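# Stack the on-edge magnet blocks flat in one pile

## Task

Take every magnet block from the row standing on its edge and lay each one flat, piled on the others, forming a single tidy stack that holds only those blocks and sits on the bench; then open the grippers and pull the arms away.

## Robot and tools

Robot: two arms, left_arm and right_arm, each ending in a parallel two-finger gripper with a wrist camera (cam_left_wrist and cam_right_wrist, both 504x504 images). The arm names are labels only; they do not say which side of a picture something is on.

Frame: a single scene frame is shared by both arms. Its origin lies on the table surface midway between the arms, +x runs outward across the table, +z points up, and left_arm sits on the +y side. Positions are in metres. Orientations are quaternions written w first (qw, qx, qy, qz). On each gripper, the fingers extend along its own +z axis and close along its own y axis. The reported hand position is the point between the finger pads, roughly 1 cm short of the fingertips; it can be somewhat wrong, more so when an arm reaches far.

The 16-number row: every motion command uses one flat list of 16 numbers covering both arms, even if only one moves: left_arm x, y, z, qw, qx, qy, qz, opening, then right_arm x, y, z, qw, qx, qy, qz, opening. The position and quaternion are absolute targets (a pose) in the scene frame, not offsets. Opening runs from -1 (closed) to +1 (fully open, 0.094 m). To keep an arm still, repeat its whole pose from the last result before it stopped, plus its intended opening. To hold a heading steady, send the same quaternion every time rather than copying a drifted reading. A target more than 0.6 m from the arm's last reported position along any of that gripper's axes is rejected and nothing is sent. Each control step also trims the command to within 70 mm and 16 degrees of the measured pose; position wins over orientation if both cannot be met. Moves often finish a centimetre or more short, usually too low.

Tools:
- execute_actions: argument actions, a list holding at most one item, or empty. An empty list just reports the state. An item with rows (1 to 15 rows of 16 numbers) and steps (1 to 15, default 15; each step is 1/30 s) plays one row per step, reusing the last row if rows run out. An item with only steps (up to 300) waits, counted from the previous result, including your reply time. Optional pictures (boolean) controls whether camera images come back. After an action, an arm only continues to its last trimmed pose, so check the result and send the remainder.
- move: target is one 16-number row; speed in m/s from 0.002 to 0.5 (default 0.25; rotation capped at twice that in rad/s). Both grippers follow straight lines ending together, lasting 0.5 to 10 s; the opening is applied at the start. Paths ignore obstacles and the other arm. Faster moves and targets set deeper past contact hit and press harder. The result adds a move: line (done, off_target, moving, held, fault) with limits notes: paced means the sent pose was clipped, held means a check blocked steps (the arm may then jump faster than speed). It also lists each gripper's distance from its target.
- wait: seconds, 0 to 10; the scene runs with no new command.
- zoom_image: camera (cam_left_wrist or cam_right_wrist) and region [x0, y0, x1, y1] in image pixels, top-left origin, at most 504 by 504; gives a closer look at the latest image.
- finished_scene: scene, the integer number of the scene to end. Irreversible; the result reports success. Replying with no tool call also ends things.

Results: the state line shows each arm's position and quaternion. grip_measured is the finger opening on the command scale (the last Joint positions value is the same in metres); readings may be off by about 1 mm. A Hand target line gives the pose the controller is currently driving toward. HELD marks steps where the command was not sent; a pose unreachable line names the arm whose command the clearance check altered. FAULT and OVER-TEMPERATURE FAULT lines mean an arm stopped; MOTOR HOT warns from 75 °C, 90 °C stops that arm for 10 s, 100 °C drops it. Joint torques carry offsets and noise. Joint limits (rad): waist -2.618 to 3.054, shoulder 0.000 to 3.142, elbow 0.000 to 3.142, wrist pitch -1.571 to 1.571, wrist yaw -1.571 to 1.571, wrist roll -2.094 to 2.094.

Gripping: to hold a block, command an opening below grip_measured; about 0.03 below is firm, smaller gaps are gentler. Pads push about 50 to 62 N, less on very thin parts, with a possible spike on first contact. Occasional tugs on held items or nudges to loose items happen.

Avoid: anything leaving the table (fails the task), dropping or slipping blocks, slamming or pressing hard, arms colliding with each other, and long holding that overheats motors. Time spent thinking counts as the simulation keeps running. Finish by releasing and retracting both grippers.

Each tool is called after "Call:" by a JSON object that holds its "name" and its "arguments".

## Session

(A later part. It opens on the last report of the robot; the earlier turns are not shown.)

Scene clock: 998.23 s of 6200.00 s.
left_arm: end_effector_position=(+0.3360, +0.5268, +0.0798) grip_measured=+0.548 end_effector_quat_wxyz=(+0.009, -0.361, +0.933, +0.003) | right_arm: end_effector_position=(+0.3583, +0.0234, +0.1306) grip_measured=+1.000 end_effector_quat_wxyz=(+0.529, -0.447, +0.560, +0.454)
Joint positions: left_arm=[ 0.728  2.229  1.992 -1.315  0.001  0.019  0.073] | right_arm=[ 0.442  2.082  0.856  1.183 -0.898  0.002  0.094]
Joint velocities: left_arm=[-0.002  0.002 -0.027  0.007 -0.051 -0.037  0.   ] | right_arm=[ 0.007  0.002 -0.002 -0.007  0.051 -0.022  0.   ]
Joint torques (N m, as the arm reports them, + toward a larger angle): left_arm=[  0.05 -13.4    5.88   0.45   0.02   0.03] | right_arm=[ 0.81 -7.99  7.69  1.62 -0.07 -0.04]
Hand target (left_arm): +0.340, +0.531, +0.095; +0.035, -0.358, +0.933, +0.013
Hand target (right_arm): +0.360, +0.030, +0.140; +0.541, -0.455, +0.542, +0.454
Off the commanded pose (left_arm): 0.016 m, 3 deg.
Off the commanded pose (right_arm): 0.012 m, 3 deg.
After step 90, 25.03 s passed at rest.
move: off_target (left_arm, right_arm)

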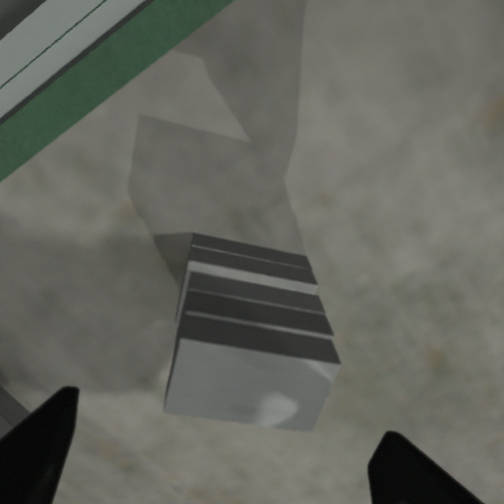

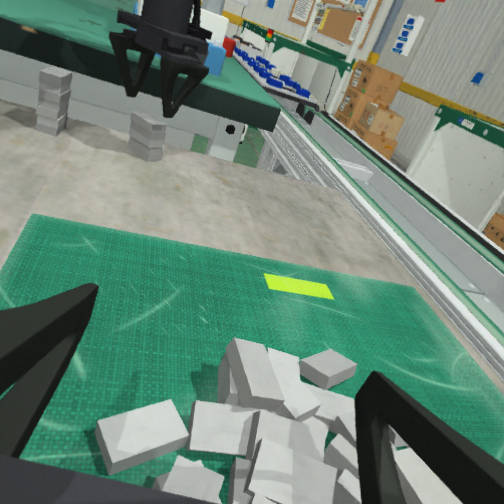

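Call:
{"name": "move", "arguments": {"target": [0.3445,0.526,0.075,0.03,-0.358,0.933,0.012,0.55,0.36,0.03,0.14,0.542,-0.455,0.542,0.455,1], "speed": 0.03}}

Scene clock: 1024.60 s of 6200.00 s.
left_arm: end_effector_position=(+0.3355, +0.5263, +0.0642) grip_measured=+0.548 end_effector_quat_wxyz=(+0.008, -0.362, +0.932, +0.003) | right_arm: end_effector_position=(+0.3583, +0.0234, +0.1306) grip_measured=+1.000 end_effector_quat_wxyz=(+0.529, -0.447, +0.560, +0.454)
Joint positions: left_arm=[ 0.728  2.229  1.93  -1.254  0.001  0.016  0.073] | right_arm=[ 0.442  2.082  0.856  1.183 -0.898  0.002  0.094]
Joint velocities: left_arm=[ 0.017  0.007 -0.007  0.022  0.007 -0.007  0.   ] | right_arm=[ 0.012  0.007 -0.012  0.022  0.022  0.007  0.   ]
Joint torques (N m, as the arm reports them, + toward a larger angle): left_arm=[ -1.38 -12.7    5.76   0.43   0.    -0.07] | right_arm=[ 0.78 -8.01  7.68  1.59 -0.09 -0.02]
Hand target (left_arm): +0.344, +0.526, +0.075; +0.030, -0.358, +0.933, +0.012
Hand target (right_arm): +0.360, +0.030, +0.140; +0.541, -0.455, +0.542, +0.454
Off the commanded pose (left_arm): 0.014 m, 3 deg.
Off the commanded pose (right_arm): 0.012 m, 3 deg.
After step 90, 22.30 s passed at rest.
move: off_target (left_arm, right_arm)

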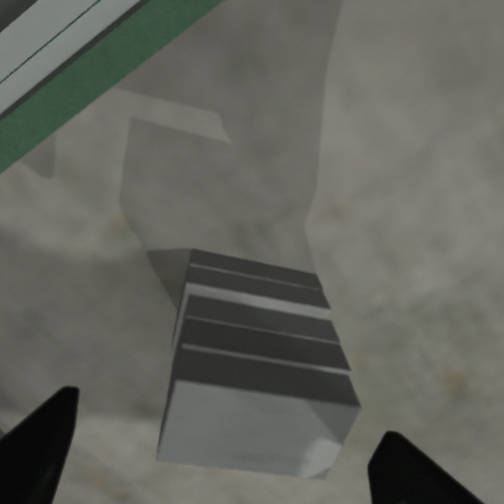

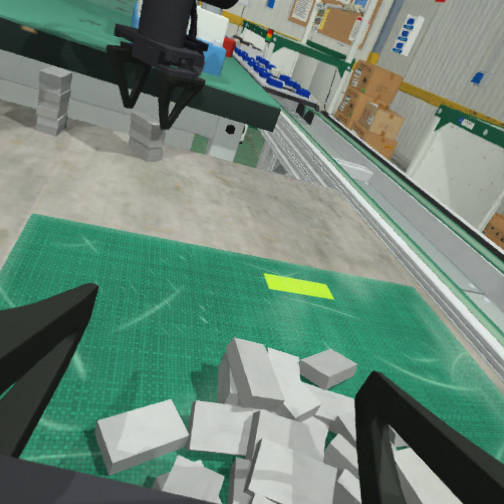

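Call:
{"name": "move", "arguments": {"target": [0.3485,0.5215,0.075,0.03,-0.358,0.933,0.012,0.55,0.36,0.03,0.14,0.542,-0.455,0.542,0.455,1], "speed": 0.02}}

Scene clock: 1039.10 s of 6200.00 s.
left_arm: end_effector_position=(+0.3413, +0.5214, +0.0642) grip_measured=+0.548 end_effector_quat_wxyz=(+0.010, -0.360, +0.933, +0.004) | right_arm: end_effector_position=(+0.3583, +0.0234, +0.1306) grip_measured=+1.000 end_effector_quat_wxyz=(+0.529, -0.447, +0.560, +0.454)
Joint positions: left_arm=[ 0.711  2.229  1.93  -1.25   0.001  0.003  0.073] | right_arm=[ 0.442  2.082  0.856  1.183 -0.898  0.002  0.094]
Joint velocities: left_arm=[ 0.002 -0.007 -0.007 -0.066  0.007 -0.007 -0.   ] | right_arm=[ 0.007 -0.012  0.007  0.037 -0.022  0.037  0.   ]
Joint torques (N m, as the arm reports them, + toward a larger angle): left_arm=[ -1.06 -12.82   5.7    0.46   0.02  -0.11] | right_arm=[ 0.72 -8.07  7.76  1.6  -0.08  0.  ]
Hand target (left_arm): +0.348, +0.521, +0.075; +0.030, -0.358, +0.933, +0.012
Hand target (right_arm): +0.360, +0.030, +0.140; +0.541, -0.455, +0.542, +0.454
Off the commanded pose (left_arm): 0.013 m, 3 deg.
Off the commanded pose (right_arm): 0.012 m, 3 deg.
After step 90, 10.10 s passed at rest.
move: off_target (left_arm, right_arm)

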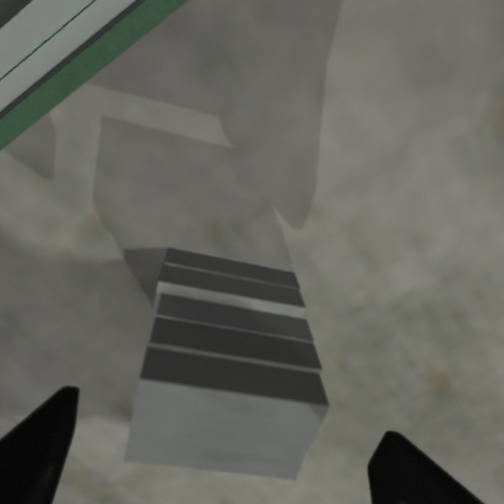

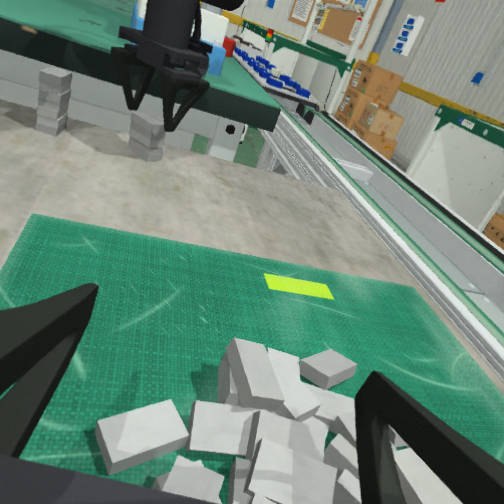

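Call:
{"name": "move", "arguments": {"target": [0.3465,0.525,0.040,0.03,-0.355,0.935,0.011,0.55,0.36,0.03,0.14,0.542,-0.455,0.542,0.455,1], "speed": 0.03}}

Call:
{"name": "zoom_image", "arguments": {"camera": "cam_right_wrist", "region": [100,60,210,170]}}

Scene clock: 1050.67 s of 6200.00 s.
left_arm: end_effector_position=(+0.3422, +0.5222, +0.0375) grip_measured=+0.548 end_effector_quat_wxyz=(+0.018, -0.359, +0.933, +0.007) | right_arm: end_effector_position=(+0.3583, +0.0234, +0.1306) grip_measured=+1.000 end_effector_quat_wxyz=(+0.529, -0.447, +0.560, +0.454)
Joint positions: left_arm=[ 0.711  2.229  1.823 -1.126  0.001  0.006  0.073] | right_arm=[ 0.442  2.082  0.856  1.183 -0.898  0.002  0.094]
Joint velocities: left_arm=[ 0.002  0.002 -0.007  0.007 -0.007  0.051 -0.   ] | right_arm=[ 0.012  0.007  0.002  0.007 -0.022  0.022  0.   ]
Joint torques (N m, as the arm reports them, + toward a larger angle): left_arm=[ -0.2  -11.11   5.85   0.43   0.01   0.04] | right_arm=[ 0.78 -8.1   7.74  1.57 -0.08 -0.02]
Hand target (left_arm): +0.347, +0.525, +0.040; +0.030, -0.355, +0.934, +0.011
Hand target (right_arm): +0.360, +0.030, +0.140; +0.541, -0.455, +0.542, +0.454
Off the commanded pose (left_arm): 0.006 m, 2 deg.
Off the commanded pose (right_arm): 0.012 m, 3 deg.
After step 90, 7.30 s passed at rest.
move: off_target (right_arm)

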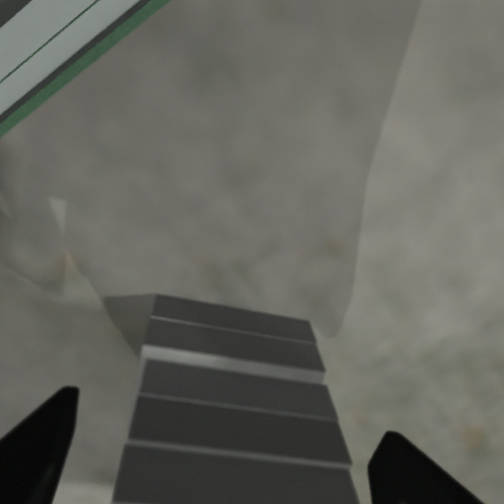

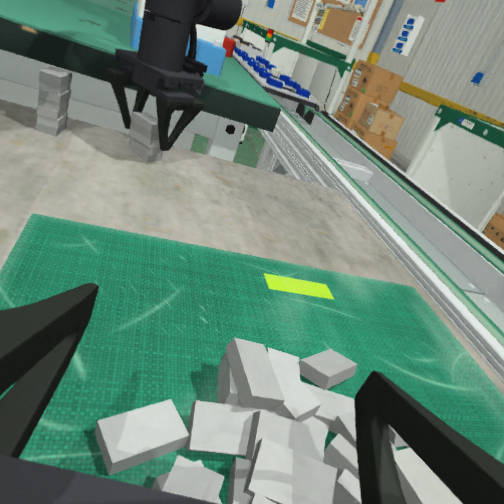

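Region (100, 60, 210, 170) of cam_right_wrist's 504x504 image, scaled by 4.582, with more detail than that image has.

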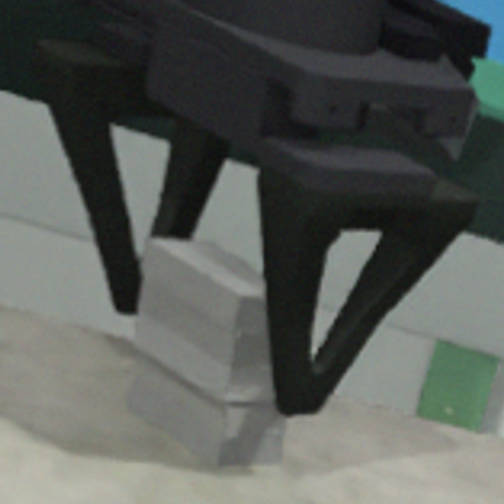

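Call:
{"name": "move", "arguments": {"target": [0.3465,0.525,0.028,0.03,-0.355,0.935,0.011,0.55,0.36,0.03,0.14,0.542,-0.455,0.542,0.455,1], "speed": 0.02}}

Call:
{"name": "zoom_image", "arguments": {"camera": "cam_right_wrist", "region": [100,60,210,170]}}

Scene clock: 1055.77 s of 6200.00 s.
left_arm: end_effector_position=(+0.3427, +0.5228, +0.0295) grip_measured=+0.548 end_effector_quat_wxyz=(+0.022, -0.359, +0.933, +0.008) | right_arm: end_effector_position=(+0.3583, +0.0234, +0.1306) grip_measured=+1.000 end_effector_quat_wxyz=(+0.529, -0.447, +0.560, +0.454)
Joint positions: left_arm=[ 0.711  2.229  1.79  -1.084  0.001  0.006  0.073] | right_arm=[ 0.442  2.082  0.856  1.183 -0.898  0.002  0.094]
Joint velocities: left_arm=[-0.027 -0.007  0.007 -0.11  -0.007  0.037  0.   ] | right_arm=[ 0.007 -0.002  0.007 -0.022 -0.095 -0.051  0.   ]
Joint torques (N m, as the arm reports them, + toward a larger angle): left_arm=[ -0.18 -10.37   5.83   0.49   0.     0.02] | right_arm=[ 0.8  -8.09  7.69  1.61 -0.09 -0.02]
Hand target (left_arm): +0.347, +0.525, +0.028; +0.030, -0.355, +0.934, +0.011
Hand target (right_arm): +0.360, +0.030, +0.140; +0.541, -0.455, +0.542, +0.454
Off the commanded pose (left_arm): 0.005 m, 1 deg.
Off the commanded pose (right_arm): 0.012 m, 3 deg.
After step 90, 0.70 s passed at rest.
move: off_target (right_arm)

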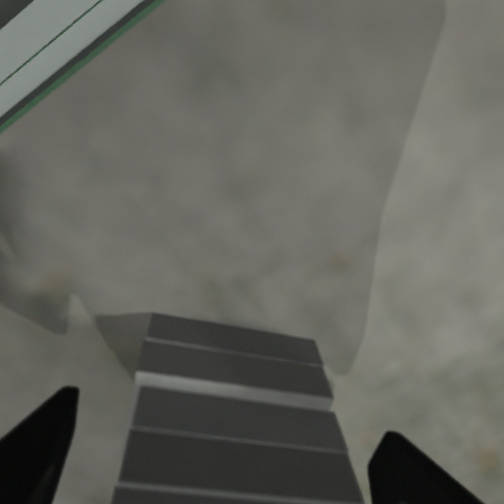

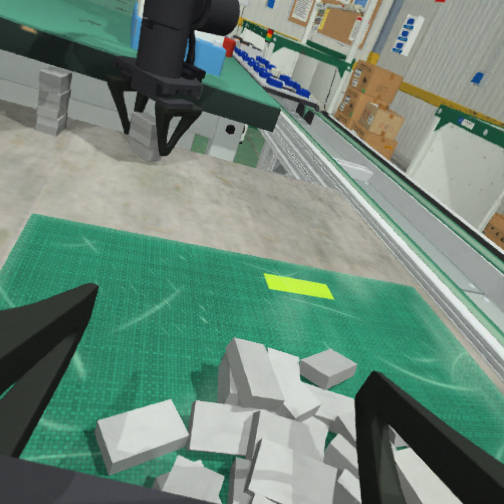

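Region (100, 60, 210, 170) of cam_right_wrist's 504x504 image, scaled by 4.582, with more detail than that image has.

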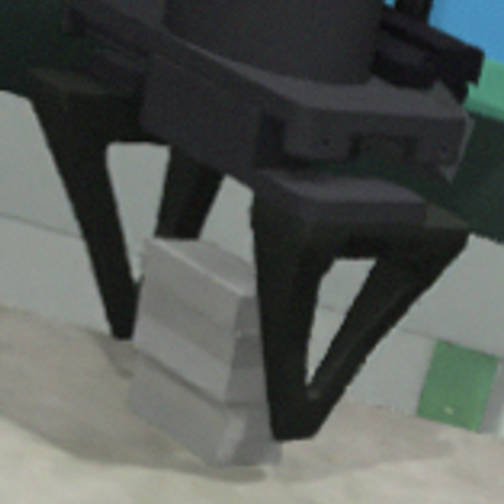

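Call:
{"name": "move", "arguments": {"target": [0.3465,0.525,0.022,0.03,-0.355,0.935,0.011,0.55,0.36,0.03,0.14,0.542,-0.455,0.542,0.455,1], "speed": 0.015}}

Call:
{"name": "zoom_image", "arguments": {"camera": "cam_right_wrist", "region": [100,60,210,170]}}

Scene clock: 1061.03 s of 6200.00 s.
left_arm: end_effector_position=(+0.3430, +0.5230, +0.0212) grip_measured=+0.548 end_effector_quat_wxyz=(+0.021, -0.359, +0.933, +0.008) | right_arm: end_effector_position=(+0.3583, +0.0234, +0.1306) grip_measured=+1.000 end_effector_quat_wxyz=(+0.529, -0.447, +0.560, +0.454)
Joint positions: left_arm=[ 0.711  2.241  1.777 -1.062  0.001  0.006  0.073] | right_arm=[ 0.442  2.082  0.856  1.183 -0.898  0.002  0.094]
Joint velocities: left_arm=[-0.002  0.017  0.002  0.007  0.022  0.022 -0.001] | right_arm=[-0.022 -0.007  0.007  0.037  0.081  0.037  0.   ]
Joint torques (N m, as the arm reports them, + toward a larger angle): left_arm=[ -0.26 -10.95   5.45   0.5    0.02   0.04] | right_arm=[ 0.73 -7.97  7.75  1.58 -0.07 -0.03]
Hand target (left_arm): +0.346, +0.525, +0.022; +0.030, -0.355, +0.934, +0.011
Hand target (right_arm): +0.360, +0.030, +0.140; +0.541, -0.455, +0.542, +0.454
Off the commanded pose (left_arm): 0.004 m, 1 deg.
Off the commanded pose (right_arm): 0.012 m, 3 deg.
After step 90, 0.47 s passed at rest.
move: off_target (right_arm)

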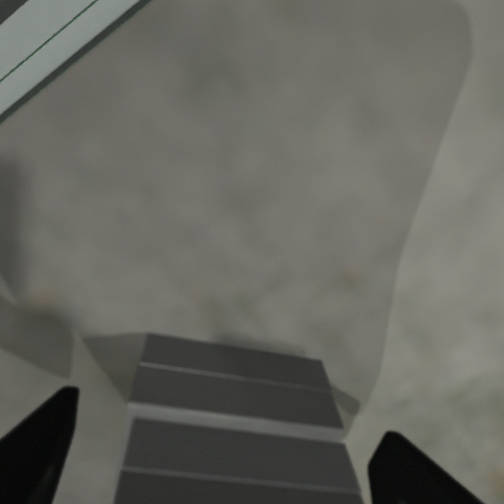

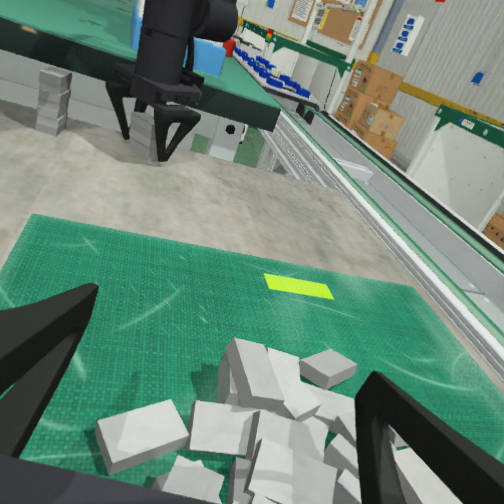

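Region (100, 60, 210, 170) of cam_right_wrist's 504x504 image, scaled by 4.582, with more detail than that image has.

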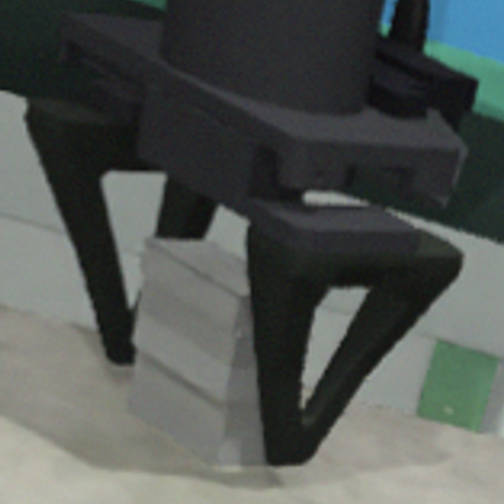

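Call:
{"name": "execute_actions", "arguments": {"actions": [{"rows":[[0.3465,0.525,0.022,0.03,-0.355,0.935,0.011,0.50,0.36,0.03,0.14,0.542,-0.455,0.542,0.455,1],[0.3465,0.525,0.022,0.03,-0.355,0.935,0.011,0.45,0.36,0.03,0.14,0.542,-0.455,0.542,0.455,1],[0.3465,0.525,0.022,0.03,-0.355,0.935,0.011,0.40,0.36,0.03,0.14,0.542,-0.455,0.542,0.455,1],[0.3465,0.525,0.022,0.03,-0.355,0.935,0.011,0.35,0.36,0.03,0.14,0.542,-0.455,0.542,0.455,1],[0.3465,0.525,0.022,0.03,-0.355,0.935,0.011,0.30,0.36,0.03,0.14,0.542,-0.455,0.542,0.455,1],[0.3465,0.525,0.022,0.03,-0.355,0.935,0.011,0.25,0.36,0.03,0.14,0.542,-0.455,0.542,0.455,1],[0.3465,0.525,0.022,0.03,-0.355,0.935,0.011,0.20,0.36,0.03,0.14,0.542,-0.455,0.542,0.455,1],[0.3465,0.525,0.022,0.03,-0.355,0.935,0.011,0.16,0.36,0.03,0.14,0.542,-0.455,0.542,0.455,1],[0.3465,0.525,0.022,0.03,-0.355,0.935,0.011,0.12,0.36,0.03,0.14,0.542,-0.455,0.542,0.455,1],[0.3465,0.525,0.022,0.03,-0.355,0.935,0.011,0.09,0.36,0.03,0.14,0.542,-0.455,0.542,0.455,1],[0.3465,0.525,0.022,0.03,-0.355,0.935,0.011,0.06,0.36,0.03,0.14,0.542,-0.455,0.542,0.455,1],[0.3465,0.525,0.022,0.03,-0.355,0.935,0.011,0.04,0.36,0.03,0.14,0.542,-0.455,0.542,0.455,1],[0.3465,0.525,0.022,0.03,-0.355,0.935,0.011,0.02,0.36,0.03,0.14,0.542,-0.455,0.542,0.455,1],[0.3465,0.525,0.022,0.03,-0.355,0.935,0.011,0.0,0.36,0.03,0.14,0.542,-0.455,0.542,0.455,1]],"steps":15}], "pictures": false}}

Call:
{"name": "execute_actions", "arguments": {"actions": [{"rows":[[0.3465,0.525,0.022,0.03,-0.355,0.935,0.011,-0.01,0.36,0.03,0.14,0.542,-0.455,0.542,0.455,1],[0.3465,0.525,0.022,0.03,-0.355,0.935,0.011,-0.02,0.36,0.03,0.14,0.542,-0.455,0.542,0.455,1],[0.3465,0.525,0.022,0.03,-0.355,0.935,0.011,-0.03,0.36,0.03,0.14,0.542,-0.455,0.542,0.455,1],[0.3465,0.525,0.022,0.03,-0.355,0.935,0.011,-0.04,0.36,0.03,0.14,0.542,-0.455,0.542,0.455,1],[0.3465,0.525,0.022,0.03,-0.355,0.935,0.011,-0.05,0.36,0.03,0.14,0.542,-0.455,0.542,0.455,1],[0.3465,0.525,0.022,0.03,-0.355,0.935,0.011,-0.06,0.36,0.03,0.14,0.542,-0.455,0.542,0.455,1],[0.3465,0.525,0.022,0.03,-0.355,0.935,0.011,-0.07,0.36,0.03,0.14,0.542,-0.455,0.542,0.455,1],[0.3465,0.525,0.022,0.03,-0.355,0.935,0.011,-0.08,0.36,0.03,0.14,0.542,-0.455,0.542,0.455,1],[0.3465,0.525,0.022,0.03,-0.355,0.935,0.011,-0.09,0.36,0.03,0.14,0.542,-0.455,0.542,0.455,1],[0.3465,0.525,0.022,0.03,-0.355,0.935,0.011,-0.10,0.36,0.03,0.14,0.542,-0.455,0.542,0.455,1],[0.3465,0.525,0.022,0.03,-0.355,0.935,0.011,-0.11,0.36,0.03,0.14,0.542,-0.455,0.542,0.455,1],[0.3465,0.525,0.022,0.03,-0.355,0.935,0.011,-0.12,0.36,0.03,0.14,0.542,-0.455,0.542,0.455,1],[0.3465,0.525,0.022,0.03,-0.355,0.935,0.011,-0.13,0.36,0.03,0.14,0.542,-0.455,0.542,0.455,1]],"steps":15}]}}

Call:
{"name": "zoom_image", "arguments": {"camera": "cam_right_wrist", "region": [100,60,210,170]}}

Scene clock: 1078.47 s of 6200.00 s.
left_arm: end_effector_position=(+0.3427, +0.5236, +0.0212) grip_measured=+0.004 end_effector_quat_wxyz=(+0.020, -0.359, +0.933, +0.010) | right_arm: end_effector_position=(+0.3583, +0.0234, +0.1306) grip_measured=+1.000 end_effector_quat_wxyz=(+0.529, -0.447, +0.560, +0.454)
Joint positions: left_arm=[ 0.711  2.241  1.777 -1.062 -0.003  0.006  0.047] | right_arm=[ 0.442  2.082  0.856  1.183 -0.898  0.002  0.094]
Joint velocities: left_arm=[-0.002  0.007 -0.002  0.037  0.022  0.051 -0.005] | right_arm=[-0.022 -0.002 -0.007 -0.051  0.022 -0.022  0.   ]
Joint torques (N m, as the arm reports them, + toward a larger angle): left_arm=[ -0.13 -10.89   5.47   0.51   0.09   0.02] | right_arm=[ 0.74 -8.05  7.68  1.59 -0.06 -0.03]
Hand target (left_arm): +0.346, +0.525, +0.022; +0.030, -0.355, +0.934, +0.011
Hand target (right_arm): +0.360, +0.030, +0.140; +0.541, -0.455, +0.542, +0.454
Off the commanded pose (left_arm): 0.004 m, 1 deg.
Off the commanded pose (right_arm): 0.012 m, 3 deg.
Steps of this call (steps 1 to 90: nothing new was sent; then 13.93 s passed at rest; steps 91 to 105: all 15 steps of this action). Readings (end_effector_position):
91: left_arm (+0.3431, +0.5231, +0.0212) | right_arm (+0.3583, +0.0234, +0.1306)
92: left_arm (+0.3431, +0.5231, +0.0212) | right_arm (+0.3583, +0.0234, +0.1306)
94: left_arm (+0.3431, +0.5231, +0.0212) | right_arm (+0.3583, +0.0234, +0.1306)
98: left_arm (+0.3431, +0.5231, +0.0212) | right_arm (+0.3583, +0.0234, +0.1306)
105: the state above

Scene clock: 1078.97 s of 6200.00 s.
left_arm: end_effector_position=(+0.3424, +0.5240, +0.0212) grip_measured=-0.100 end_effector_quat_wxyz=(+0.020, -0.359, +0.933, +0.011) | right_arm: end_effector_position=(+0.3583, +0.0234, +0.1306) grip_measured=+1.000 end_effector_quat_wxyz=(+0.529, -0.447, +0.560, +0.454)
Joint positions: left_arm=[ 0.711  2.241  1.777 -1.061 -0.006  0.007  0.042] | right_arm=[ 0.442  2.082  0.856  1.183 -0.898  0.002  0.094]
Joint velocities: left_arm=[ 0.002 -0.002  0.002 -0.066 -0.007  0.051  0.001] | right_arm=[-0.017 -0.002  0.017 -0.007  0.051 -0.051  0.   ]
Joint torques (N m, as the arm reports them, + toward a larger angle): left_arm=[ -0.25 -10.95   5.39   0.49   0.08   0.01] | right_arm=[ 0.77 -8.03  7.67  1.61 -0.09 -0.03]
Hand target (left_arm): +0.347, +0.525, +0.022; +0.030, -0.355, +0.934, +0.011
Hand target (right_arm): +0.360, +0.030, +0.140; +0.541, -0.455, +0.542, +0.454
Off the commanded pose (left_arm): 0.004 m, 1 deg.
Off the commanded pose (right_arm): 0.012 m, 3 deg.
Steps of this call (steps 1 to 15: all 15 steps of this action). Readings (end_effector_position):
1: left_arm (+0.3425, +0.5238, +0.0212) | right_arm (+0.3583, +0.0234, +0.1306)
2: left_arm (+0.3426, +0.5239, +0.0212) | right_arm (+0.3583, +0.0234, +0.1306)
4: left_arm (+0.3425, +0.5240, +0.0212) | right_arm (+0.3583, +0.0234, +0.1306)
8: left_arm (+0.3424, +0.5240, +0.0212) | right_arm (+0.3583, +0.0234, +0.1306)
15: the state above

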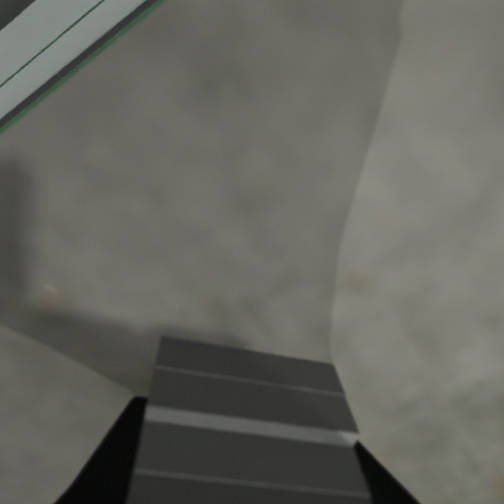

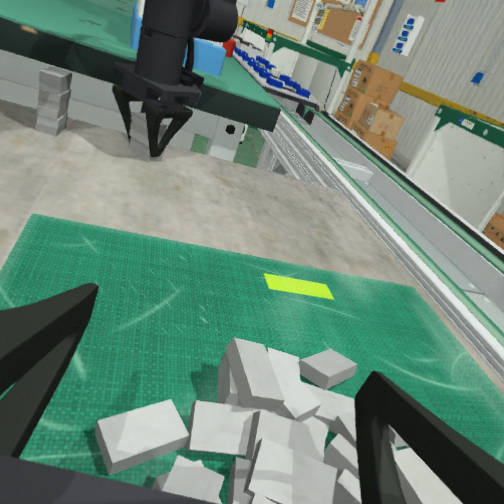

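Region (100, 60, 210, 170) of cam_right_wrist's 504x504 image, scaled by 4.582, with more detail than that image has.

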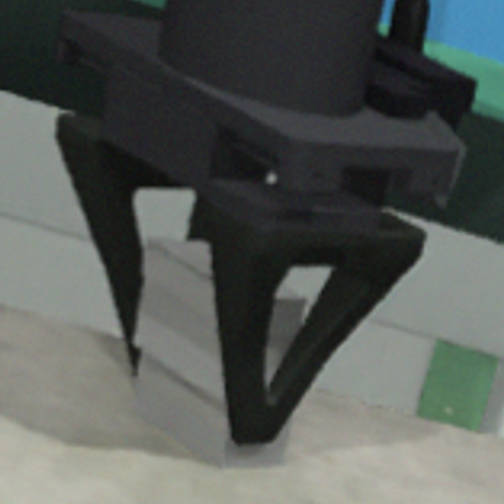

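Call:
{"name": "execute_actions", "arguments": {"actions": [{"rows":[[0.3465,0.525,0.022,0.03,-0.355,0.935,0.011,-0.10,0.36,0.03,0.14,0.542,-0.455,0.542,0.455,1],[0.3465,0.525,0.022,0.03,-0.355,0.935,0.011,-0.085,0.36,0.03,0.14,0.542,-0.455,0.542,0.455,1],[0.3465,0.525,0.022,0.03,-0.355,0.935,0.011,-0.07,0.36,0.03,0.14,0.542,-0.455,0.542,0.455,1],[0.3465,0.525,0.022,0.03,-0.355,0.935,0.011,-0.05,0.36,0.03,0.14,0.542,-0.455,0.542,0.455,1],[0.3465,0.525,0.022,0.03,-0.355,0.935,0.011,-0.02,0.36,0.03,0.14,0.542,-0.455,0.542,0.455,1],[0.3465,0.525,0.022,0.03,-0.355,0.935,0.011,0.03,0.36,0.03,0.14,0.542,-0.455,0.542,0.455,1],[0.3465,0.525,0.022,0.03,-0.355,0.935,0.011,0.09,0.36,0.03,0.14,0.542,-0.455,0.542,0.455,1],[0.3465,0.525,0.022,0.03,-0.355,0.935,0.011,0.15,0.36,0.03,0.14,0.542,-0.455,0.542,0.455,1],[0.3465,0.525,0.022,0.03,-0.355,0.935,0.011,0.22,0.36,0.03,0.14,0.542,-0.455,0.542,0.455,1],[0.3465,0.525,0.022,0.03,-0.355,0.935,0.011,0.30,0.36,0.03,0.14,0.542,-0.455,0.542,0.455,1],[0.3465,0.525,0.022,0.03,-0.355,0.935,0.011,0.35,0.36,0.03,0.14,0.542,-0.455,0.542,0.455,1]],"steps":15}], "pictures": false}}

Call:
{"name": "move", "arguments": {"target": [0.3465,0.525,0.10,0.03,-0.355,0.935,0.011,0.35,0.36,0.03,0.14,0.542,-0.455,0.542,0.455,1], "speed": 0.07}}

Call:
{"name": "zoom_image", "arguments": {"camera": "cam_left_wrist", "region": [130,220,370,460]}}

Scene clock: 1087.43 s of 6200.00 s.
left_arm: end_effector_position=(+0.3425, +0.5241, +0.0213) grip_measured=+0.348 end_effector_quat_wxyz=(+0.020, -0.359, +0.933, +0.011) | right_arm: end_effector_position=(+0.3583, +0.0234, +0.1306) grip_measured=+1.000 end_effector_quat_wxyz=(+0.529, -0.447, +0.560, +0.454)
Joint positions: left_arm=[ 0.711  2.241  1.777 -1.061 -0.006  0.007  0.063] | right_arm=[ 0.442  2.082  0.856  1.183 -0.898  0.002  0.094]
Joint velocities: left_arm=[-0.002 -0.012  0.007 -0.095  0.037 -0.037  0.001] | right_arm=[ 0.007 -0.007 -0.017 -0.007 -0.037 -0.037  0.   ]
Joint torques (N m, as the arm reports them, + toward a larger angle): left_arm=[ -0.13 -11.02   5.44   0.5    0.04   0.03] | right_arm=[ 0.74 -8.02  7.75  1.59 -0.08 -0.01]
Hand target (left_arm): +0.346, +0.525, +0.022; +0.030, -0.355, +0.934, +0.011
Hand target (right_arm): +0.360, +0.030, +0.140; +0.541, -0.455, +0.542, +0.454
Off the commanded pose (left_arm): 0.004 m, 1 deg.
Off the commanded pose (right_arm): 0.012 m, 3 deg.
Steps of this call (steps 1 to 90: nothing new was sent; then 4.97 s passed at rest; steps 91 to 105: all 15 steps of this action). Readings (end_effector_position):
91: left_arm (+0.3424, +0.5240, +0.0212) | right_arm (+0.3583, +0.0234, +0.1306)
92: left_arm (+0.3424, +0.5240, +0.0212) | right_arm (+0.3583, +0.0234, +0.1306)
94: left_arm (+0.3424, +0.5240, +0.0212) | right_arm (+0.3583, +0.0234, +0.1306)
98: left_arm (+0.3425, +0.5241, +0.0213) | right_arm (+0.3583, +0.0234, +0.1306)
105: the state above

Scene clock: 1089.33 s of 6200.00 s.
left_arm: end_effector_position=(+0.3402, +0.5220, +0.0772) grip_measured=+0.348 end_effector_quat_wxyz=(+0.002, -0.359, +0.933, +0.004) | right_arm: end_effector_position=(+0.3583, +0.0234, +0.1306) grip_measured=+1.000 end_effector_quat_wxyz=(+0.529, -0.447, +0.560, +0.454)
Joint positions: left_arm=[ 0.711  2.241  2.001 -1.324 -0.006  0.007  0.063] | right_arm=[ 0.442  2.082  0.856  1.183 -0.898  0.002  0.094]
Joint velocities: left_arm=[-0.007 -0.017 -0.012 -0.066 -0.007 -0.022  0.   ] | right_arm=[-0.002 -0.007 -0.007 -0.007  0.037 -0.051  0.   ]
Joint torques (N m, as the arm reports them, + toward a larger angle): left_arm=[ -0.22 -13.49   8.51   0.2    0.08   0.02] | right_arm=[ 0.72 -8.08  7.76  1.57 -0.08 -0.04]
Hand target (left_arm): +0.346, +0.525, +0.100; +0.030, -0.355, +0.934, +0.011
Hand target (right_arm): +0.360, +0.030, +0.140; +0.541, -0.455, +0.542, +0.454
Off the commanded pose (left_arm): 0.024 m, 3 deg.
Off the commanded pose (right_arm): 0.012 m, 3 deg.
move: off_target (left_arm, right_arm)

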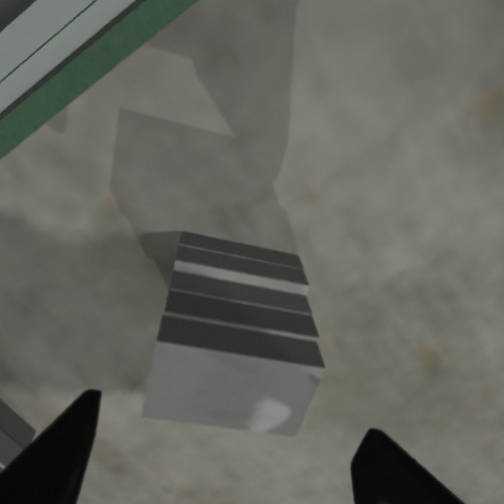

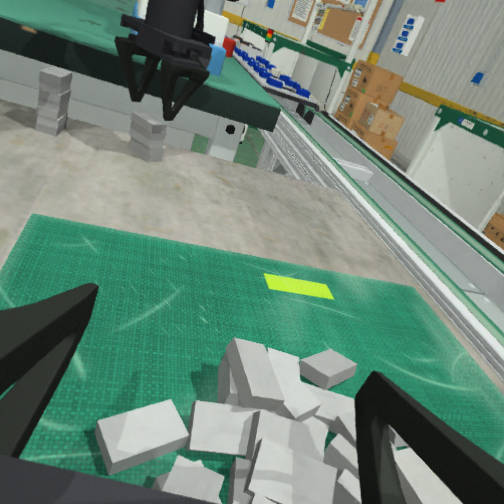

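Region (130, 220, 370, 460) of cam_left_wrist's 504x504 image, scaled by 2.100, with more detail than that image has.

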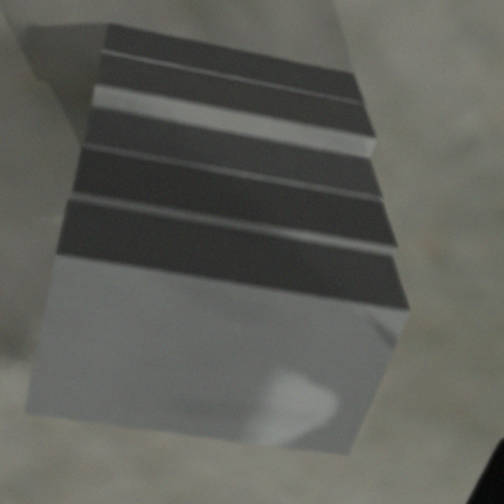

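Call:
{"name": "move", "arguments": {"target": [0.3465,0.525,0.10,0.0134,0.410,0.912,0.029,0.2,0.36,0.03,0.14,0.542,-0.455,0.542,0.455,1], "speed": 0.3}}

Call:
{"name": "zoom_image", "arguments": {"camera": "cam_right_wrist", "region": [100,60,210,170]}}

Scene clock: 1101.53 s of 6200.00 s.
left_arm: end_effector_position=(+0.3392, +0.5226, +0.0772) grip_measured=+0.202 end_effector_quat_wxyz=(-0.004, +0.405, +0.914, +0.005) | right_arm: end_effector_position=(+0.3583, +0.0234, +0.1306) grip_measured=+1.000 end_effector_quat_wxyz=(+0.529, -0.447, +0.560, +0.454)
Joint positions: left_arm=[ 0.711  2.241  2.001 -1.325 -0.012  1.575  0.056] | right_arm=[ 0.442  2.082  0.856  1.183 -0.898  0.002  0.094]
Joint velocities: left_arm=[ 0.002 -0.012  0.007  0.022  0.007 -0.007 -0.   ] | right_arm=[-0.017 -0.007 -0.007  0.022 -0.007 -0.022  0.   ]
Joint torques (N m, as the arm reports them, + toward a larger angle): left_arm=[ -0.16 -13.53   8.46   0.17   0.13   0.04] | right_arm=[ 0.72 -8.    7.71  1.58 -0.08 -0.04]
Hand target (left_arm): +0.346, +0.525, +0.100; +0.014, +0.410, +0.912, +0.029
Hand target (right_arm): +0.360, +0.030, +0.140; +0.541, -0.455, +0.542, +0.454
Off the commanded pose (left_arm): 0.024 m, 3 deg.
Off the commanded pose (right_arm): 0.012 m, 3 deg.
After step 90, 5.97 s passed at rest.
move: off_target (left_arm, right_arm)

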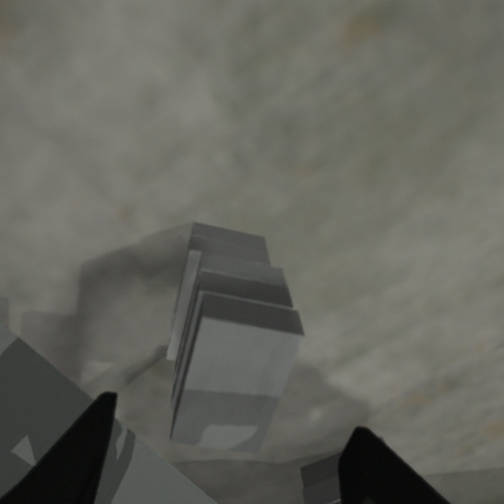

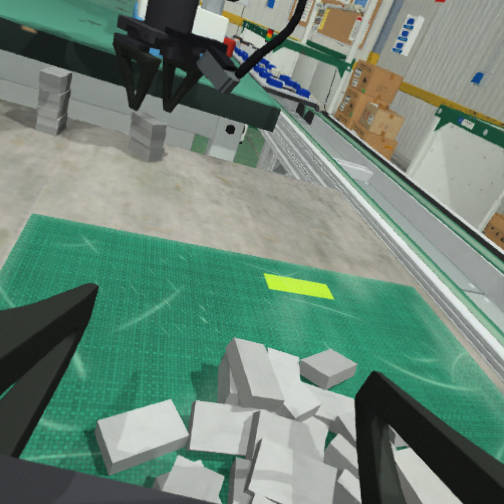

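Region (100, 60, 210, 170) of cam_right_wrist's 504x504 image, scaled by 4.582, with more detail than that image has.

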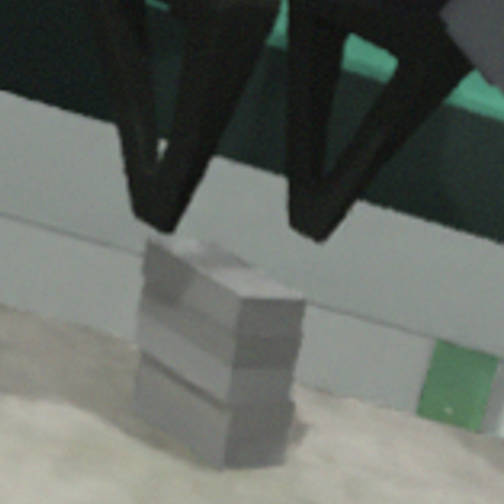

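Call:
{"name": "move", "arguments": {"target": [0.3465,0.525,0.070,0.0134,0.410,0.912,0.029,0.2,0.36,0.03,0.14,0.542,-0.455,0.542,0.455,1], "speed": 0.04}}

Call:
{"name": "zoom_image", "arguments": {"camera": "cam_right_wrist", "region": [100,60,210,170]}}

Scene clock: 1109.13 s of 6200.00 s.
left_arm: end_effector_position=(+0.3412, +0.5244, +0.0568) grip_measured=+0.202 end_effector_quat_wxyz=(-0.001, +0.406, +0.914, +0.012) | right_arm: end_effector_position=(+0.3583, +0.0234, +0.1306) grip_measured=+1.000 end_effector_quat_wxyz=(+0.529, -0.447, +0.560, +0.454)
Joint positions: left_arm=[ 0.711  2.241  1.92  -1.229 -0.012  1.577  0.056] | right_arm=[ 0.442  2.082  0.856  1.183 -0.898  0.002  0.094]
Joint velocities: left_arm=[-0.002 -0.022  0.012  0.007  0.037  0.037  0.001] | right_arm=[-0.017  0.002  0.002 -0.037 -0.022 -0.022  0.   ]
Joint torques (N m, as the arm reports them, + toward a larger angle): left_arm=[ -0.21 -13.24   5.74   0.39   0.14   0.04] | right_arm=[ 0.83 -8.01  7.71  1.6  -0.08 -0.04]
Hand target (left_arm): +0.346, +0.525, +0.070; +0.013, +0.410, +0.912, +0.029
Hand target (right_arm): +0.360, +0.030, +0.140; +0.541, -0.455, +0.542, +0.454
Off the commanded pose (left_arm): 0.014 m, 3 deg.
Off the commanded pose (right_arm): 0.012 m, 3 deg.
After step 90, 3.43 s passed at rest.
move: off_target (left_arm, right_arm)

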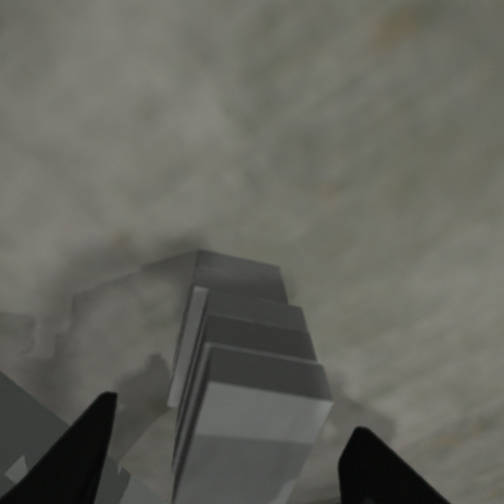

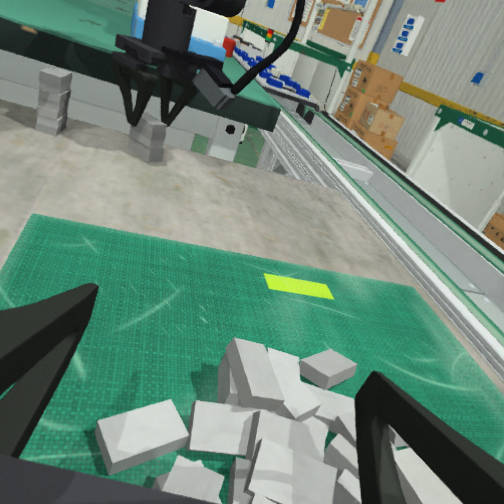

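Region (100, 60, 210, 170) of cam_right_wrist's 504x504 image, scaled by 4.582, with more detail than that image has.

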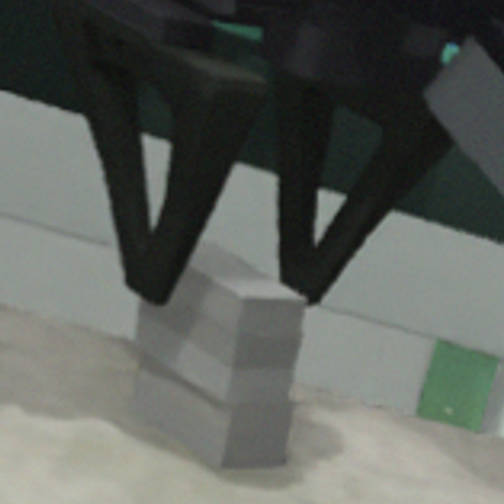

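Call:
{"name": "execute_actions", "arguments": {"actions": []}}

Scene clock: 1119.90 s of 6200.00 s.
left_arm: end_effector_position=(+0.3415, +0.5246, +0.0568) grip_measured=+0.202 end_effector_quat_wxyz=(-0.001, +0.406, +0.914, +0.012) | right_arm: end_effector_position=(+0.3583, +0.0234, +0.1306) grip_measured=+1.000 end_effector_quat_wxyz=(+0.529, -0.447, +0.560, +0.454)
Joint positions: left_arm=[ 0.711  2.241  1.92  -1.228 -0.012  1.577  0.056] | right_arm=[ 0.442  2.082  0.856  1.183 -0.898  0.002  0.094]
Joint velocities: left_arm=[-0.007 -0.012  0.002  0.007 -0.037 -0.051 -0.   ] | right_arm=[ 0.007 -0.012 -0.007 -0.022  0.051  0.022  0.   ]
Joint torques (N m, as the arm reports them, + toward a larger angle): left_arm=[ -0.3  -13.36   5.7    0.39   0.12   0.03] | right_arm=[ 0.72 -8.07  7.72  1.6  -0.06 -0.04]
Hand target (left_arm): +0.346, +0.525, +0.070; +0.013, +0.410, +0.912, +0.029
Hand target (right_arm): +0.360, +0.030, +0.140; +0.541, -0.455, +0.542, +0.454
Off the commanded pose (left_arm): 0.014 m, 3 deg.
Off the commanded pose (right_arm): 0.012 m, 3 deg.
Steps of this call (steps 1 to 90: nothing new was sent; then 7.77 s passed at rest). Readings (end_effector_position):
1: left_arm (+0.3413, +0.5245, +0.0568) | right_arm (+0.3583, +0.0234, +0.1306)
2: left_arm (+0.3413, +0.5245, +0.0568) | right_arm (+0.3583, +0.0234, +0.1306)
4: left_arm (+0.3413, +0.5245, +0.0568) | right_arm (+0.3583, +0.0234, +0.1306)
8: left_arm (+0.3414, +0.5246, +0.0568) | right_arm (+0.3583, +0.0234, +0.1306)
90: the state above

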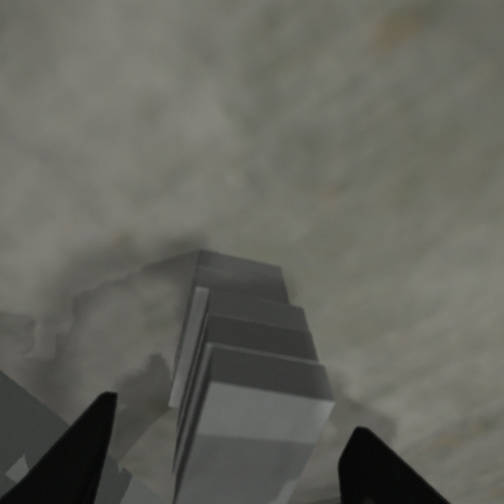

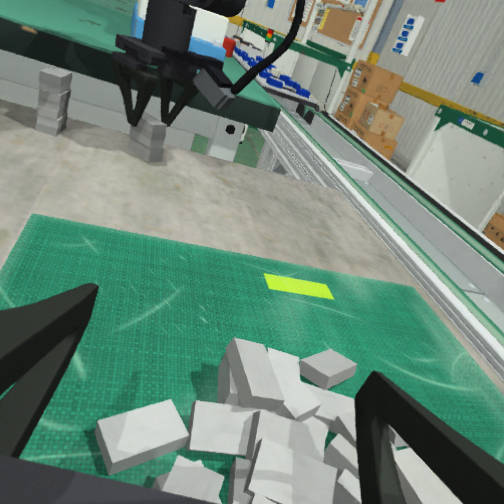

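Call:
{"name": "move", "arguments": {"target": [0.3415,0.5205,0.060,0.0134,0.410,0.912,0.029,0.2,0.36,0.03,0.14,0.542,-0.455,0.542,0.455,1], "speed": 0.03}}

Scene clock: 1132.07 s of 6200.00 s.
left_arm: end_effector_position=(+0.3362, +0.5198, +0.0467) grip_measured=+0.202 end_effector_quat_wxyz=(-0.002, +0.406, +0.914, +0.011) | right_arm: end_effector_position=(+0.3583, +0.0234, +0.1306) grip_measured=+1.000 end_effector_quat_wxyz=(+0.529, -0.447, +0.560, +0.454)
Joint positions: left_arm=[ 0.711  2.217  1.84  -1.174 -0.012  1.578  0.056] | right_arm=[ 0.442  2.082  0.856  1.183 -0.898  0.002  0.094]
Joint velocities: left_arm=[ 0.017 -0.017 -0.002  0.066  0.022 -0.007 -0.   ] | right_arm=[-0.007 -0.012 -0.012 -0.037 -0.037  0.022  0.   ]
Joint torques (N m, as the arm reports them, + toward a larger angle): left_arm=[ -0.25 -13.24   5.55   0.39   0.14   0.04] | right_arm=[ 0.69 -8.01  7.77  1.59 -0.07 -0.03]
Hand target (left_arm): +0.341, +0.520, +0.060; +0.013, +0.410, +0.912, +0.029
Hand target (right_arm): +0.360, +0.030, +0.140; +0.541, -0.455, +0.542, +0.454
Off the commanded pose (left_arm): 0.014 m, 3 deg.
Off the commanded pose (right_arm): 0.012 m, 3 deg.
After step 90, 8.00 s passed at rest.
move: off_target (left_arm, right_arm)

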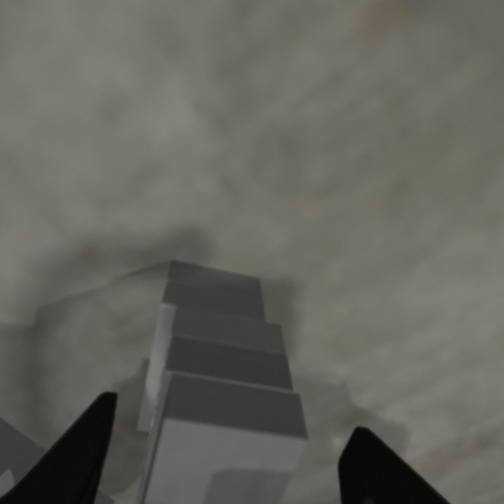

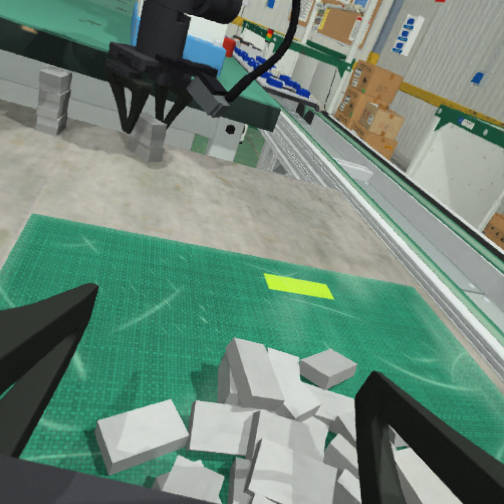

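Call:
{"name": "move", "arguments": {"target": [0.3415,0.5205,0.040,0.0134,0.410,0.912,0.029,0.2,0.36,0.03,0.14,0.542,-0.455,0.542,0.455,1], "speed": 0.03}}

Scene clock: 1141.30 s of 6200.00 s.
left_arm: end_effector_position=(+0.3359, +0.5196, +0.0314) grip_measured=+0.202 end_effector_quat_wxyz=(+0.000, +0.406, +0.914, +0.016) | right_arm: end_effector_position=(+0.3583, +0.0234, +0.1306) grip_measured=+1.000 end_effector_quat_wxyz=(+0.529, -0.447, +0.560, +0.454)
Joint positions: left_arm=[ 0.711  2.217  1.778 -1.103 -0.012  1.578  0.056] | right_arm=[ 0.442  2.082  0.856  1.183 -0.898  0.002  0.094]
Joint velocities: left_arm=[ 0.002 -0.007 -0.017 -0.037 -0.037  0.022  0.   ] | right_arm=[-0.017 -0.002 -0.002  0.037 -0.037 -0.051  0.   ]
Joint torques (N m, as the arm reports them, + toward a larger angle): left_arm=[ -0.29 -12.21   5.61   0.42   0.13   0.03] | right_arm=[ 0.64 -7.98  7.77  1.59 -0.08 -0.04]
Hand target (left_arm): +0.341, +0.520, +0.040; +0.013, +0.410, +0.912, +0.029
Hand target (right_arm): +0.360, +0.030, +0.140; +0.541, -0.455, +0.542, +0.454
Off the commanded pose (left_arm): 0.010 m, 2 deg.
Off the commanded pose (right_arm): 0.012 m, 3 deg.
After step 90, 5.17 s passed at rest.
move: off_target (right_arm)

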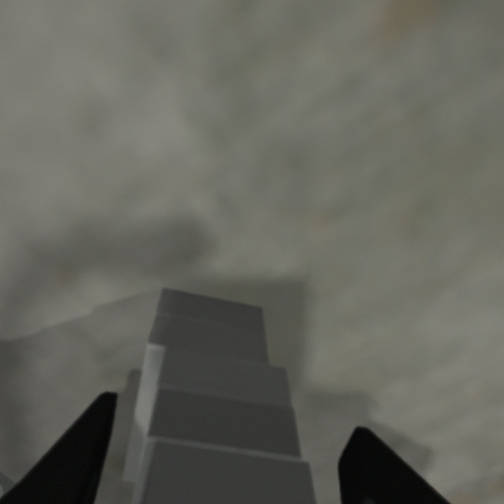

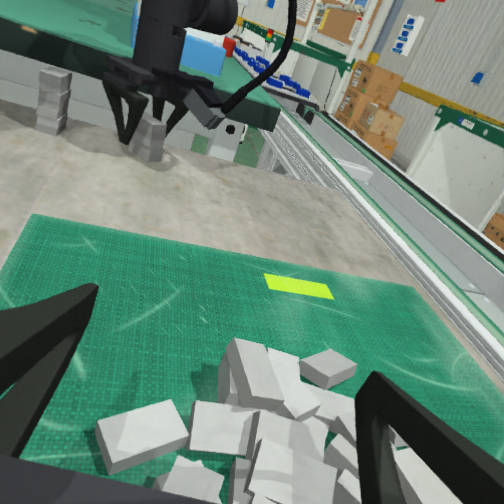

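Call:
{"name": "zoom_image", "arguments": {"camera": "cam_right_wrist", "region": [90,50,220,180]}}

Call:
{"name": "zoom_image", "arguments": {"camera": "cam_left_wrist", "region": [60,270,420,504]}}

Region (90, 50, 220, 180) of cam_right_wrist's 504x504 image, scaled by 3.877, with more detail than that image has.

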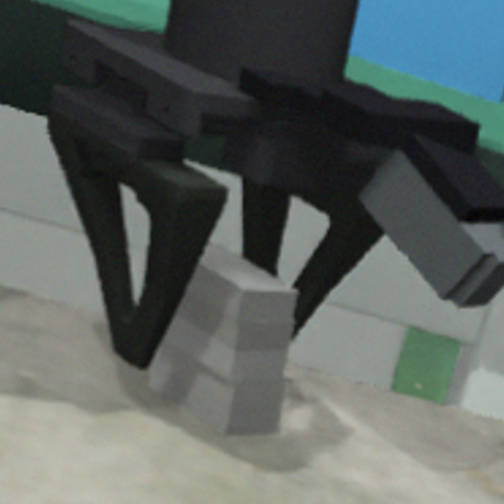

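Region (60, 270, 420, 504) of cam_left_wrist's 504x504 image, scaled by 1.400, with more detail than that image has; it fills the top 328 rows of this view, and the rest is white.

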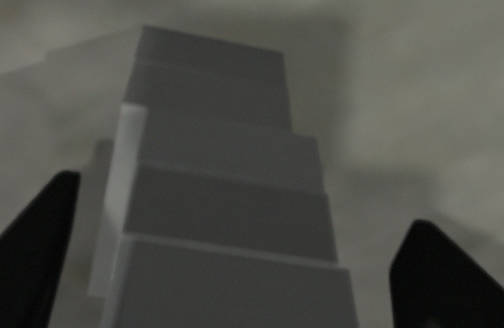

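Call:
{"name": "move", "arguments": {"target": [0.3415,0.5205,0.030,0.0134,0.410,0.912,0.029,0.2,0.36,0.03,0.14,0.542,-0.455,0.542,0.455,1], "speed": 0.02}}

Scene clock: 1150.17 s of 6200.00 s.
left_arm: end_effector_position=(+0.3368, +0.5203, +0.0249) grip_measured=+0.202 end_effector_quat_wxyz=(+0.002, +0.406, +0.914, +0.020) | right_arm: end_effector_position=(+0.3583, +0.0234, +0.1306) grip_measured=+1.000 end_effector_quat_wxyz=(+0.529, -0.447, +0.560, +0.454)
Joint positions: left_arm=[ 0.711  2.217  1.751 -1.066 -0.012  1.578  0.056] | right_arm=[ 0.442  2.082  0.856  1.183 -0.898  0.002  0.094]
Joint velocities: left_arm=[-0.007 -0.007  0.007 -0.007 -0.022 -0.022  0.001] | right_arm=[-0.002  0.002 -0.012  0.066  0.007  0.007  0.   ]
Joint torques (N m, as the arm reports them, + toward a larger angle): left_arm=[ -0.16 -11.51   5.49   0.45   0.12   0.02] | right_arm=[ 0.73 -8.1   7.67  1.61 -0.09 -0.02]
Hand target (left_arm): +0.341, +0.521, +0.030; +0.013, +0.410, +0.912, +0.029
Hand target (right_arm): +0.360, +0.030, +0.140; +0.541, -0.455, +0.542, +0.454
Off the commanded pose (left_arm): 0.007 m, 2 deg.
Off the commanded pose (right_arm): 0.012 m, 3 deg.
After step 90, 4.47 s passed at rest.
move: off_target (right_arm)

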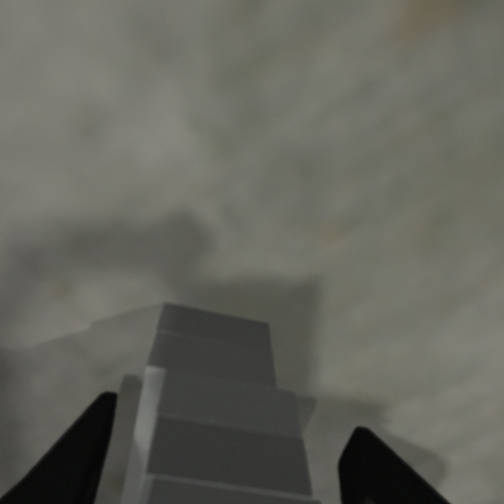

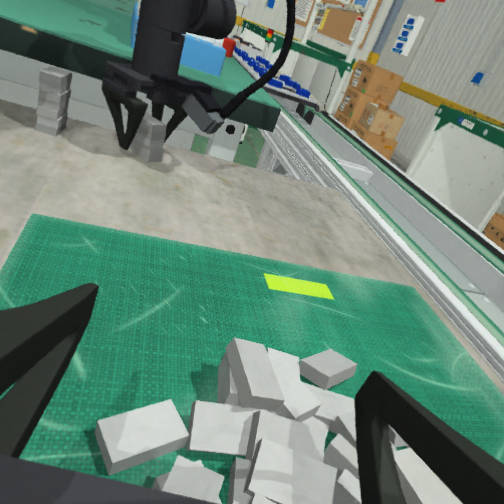

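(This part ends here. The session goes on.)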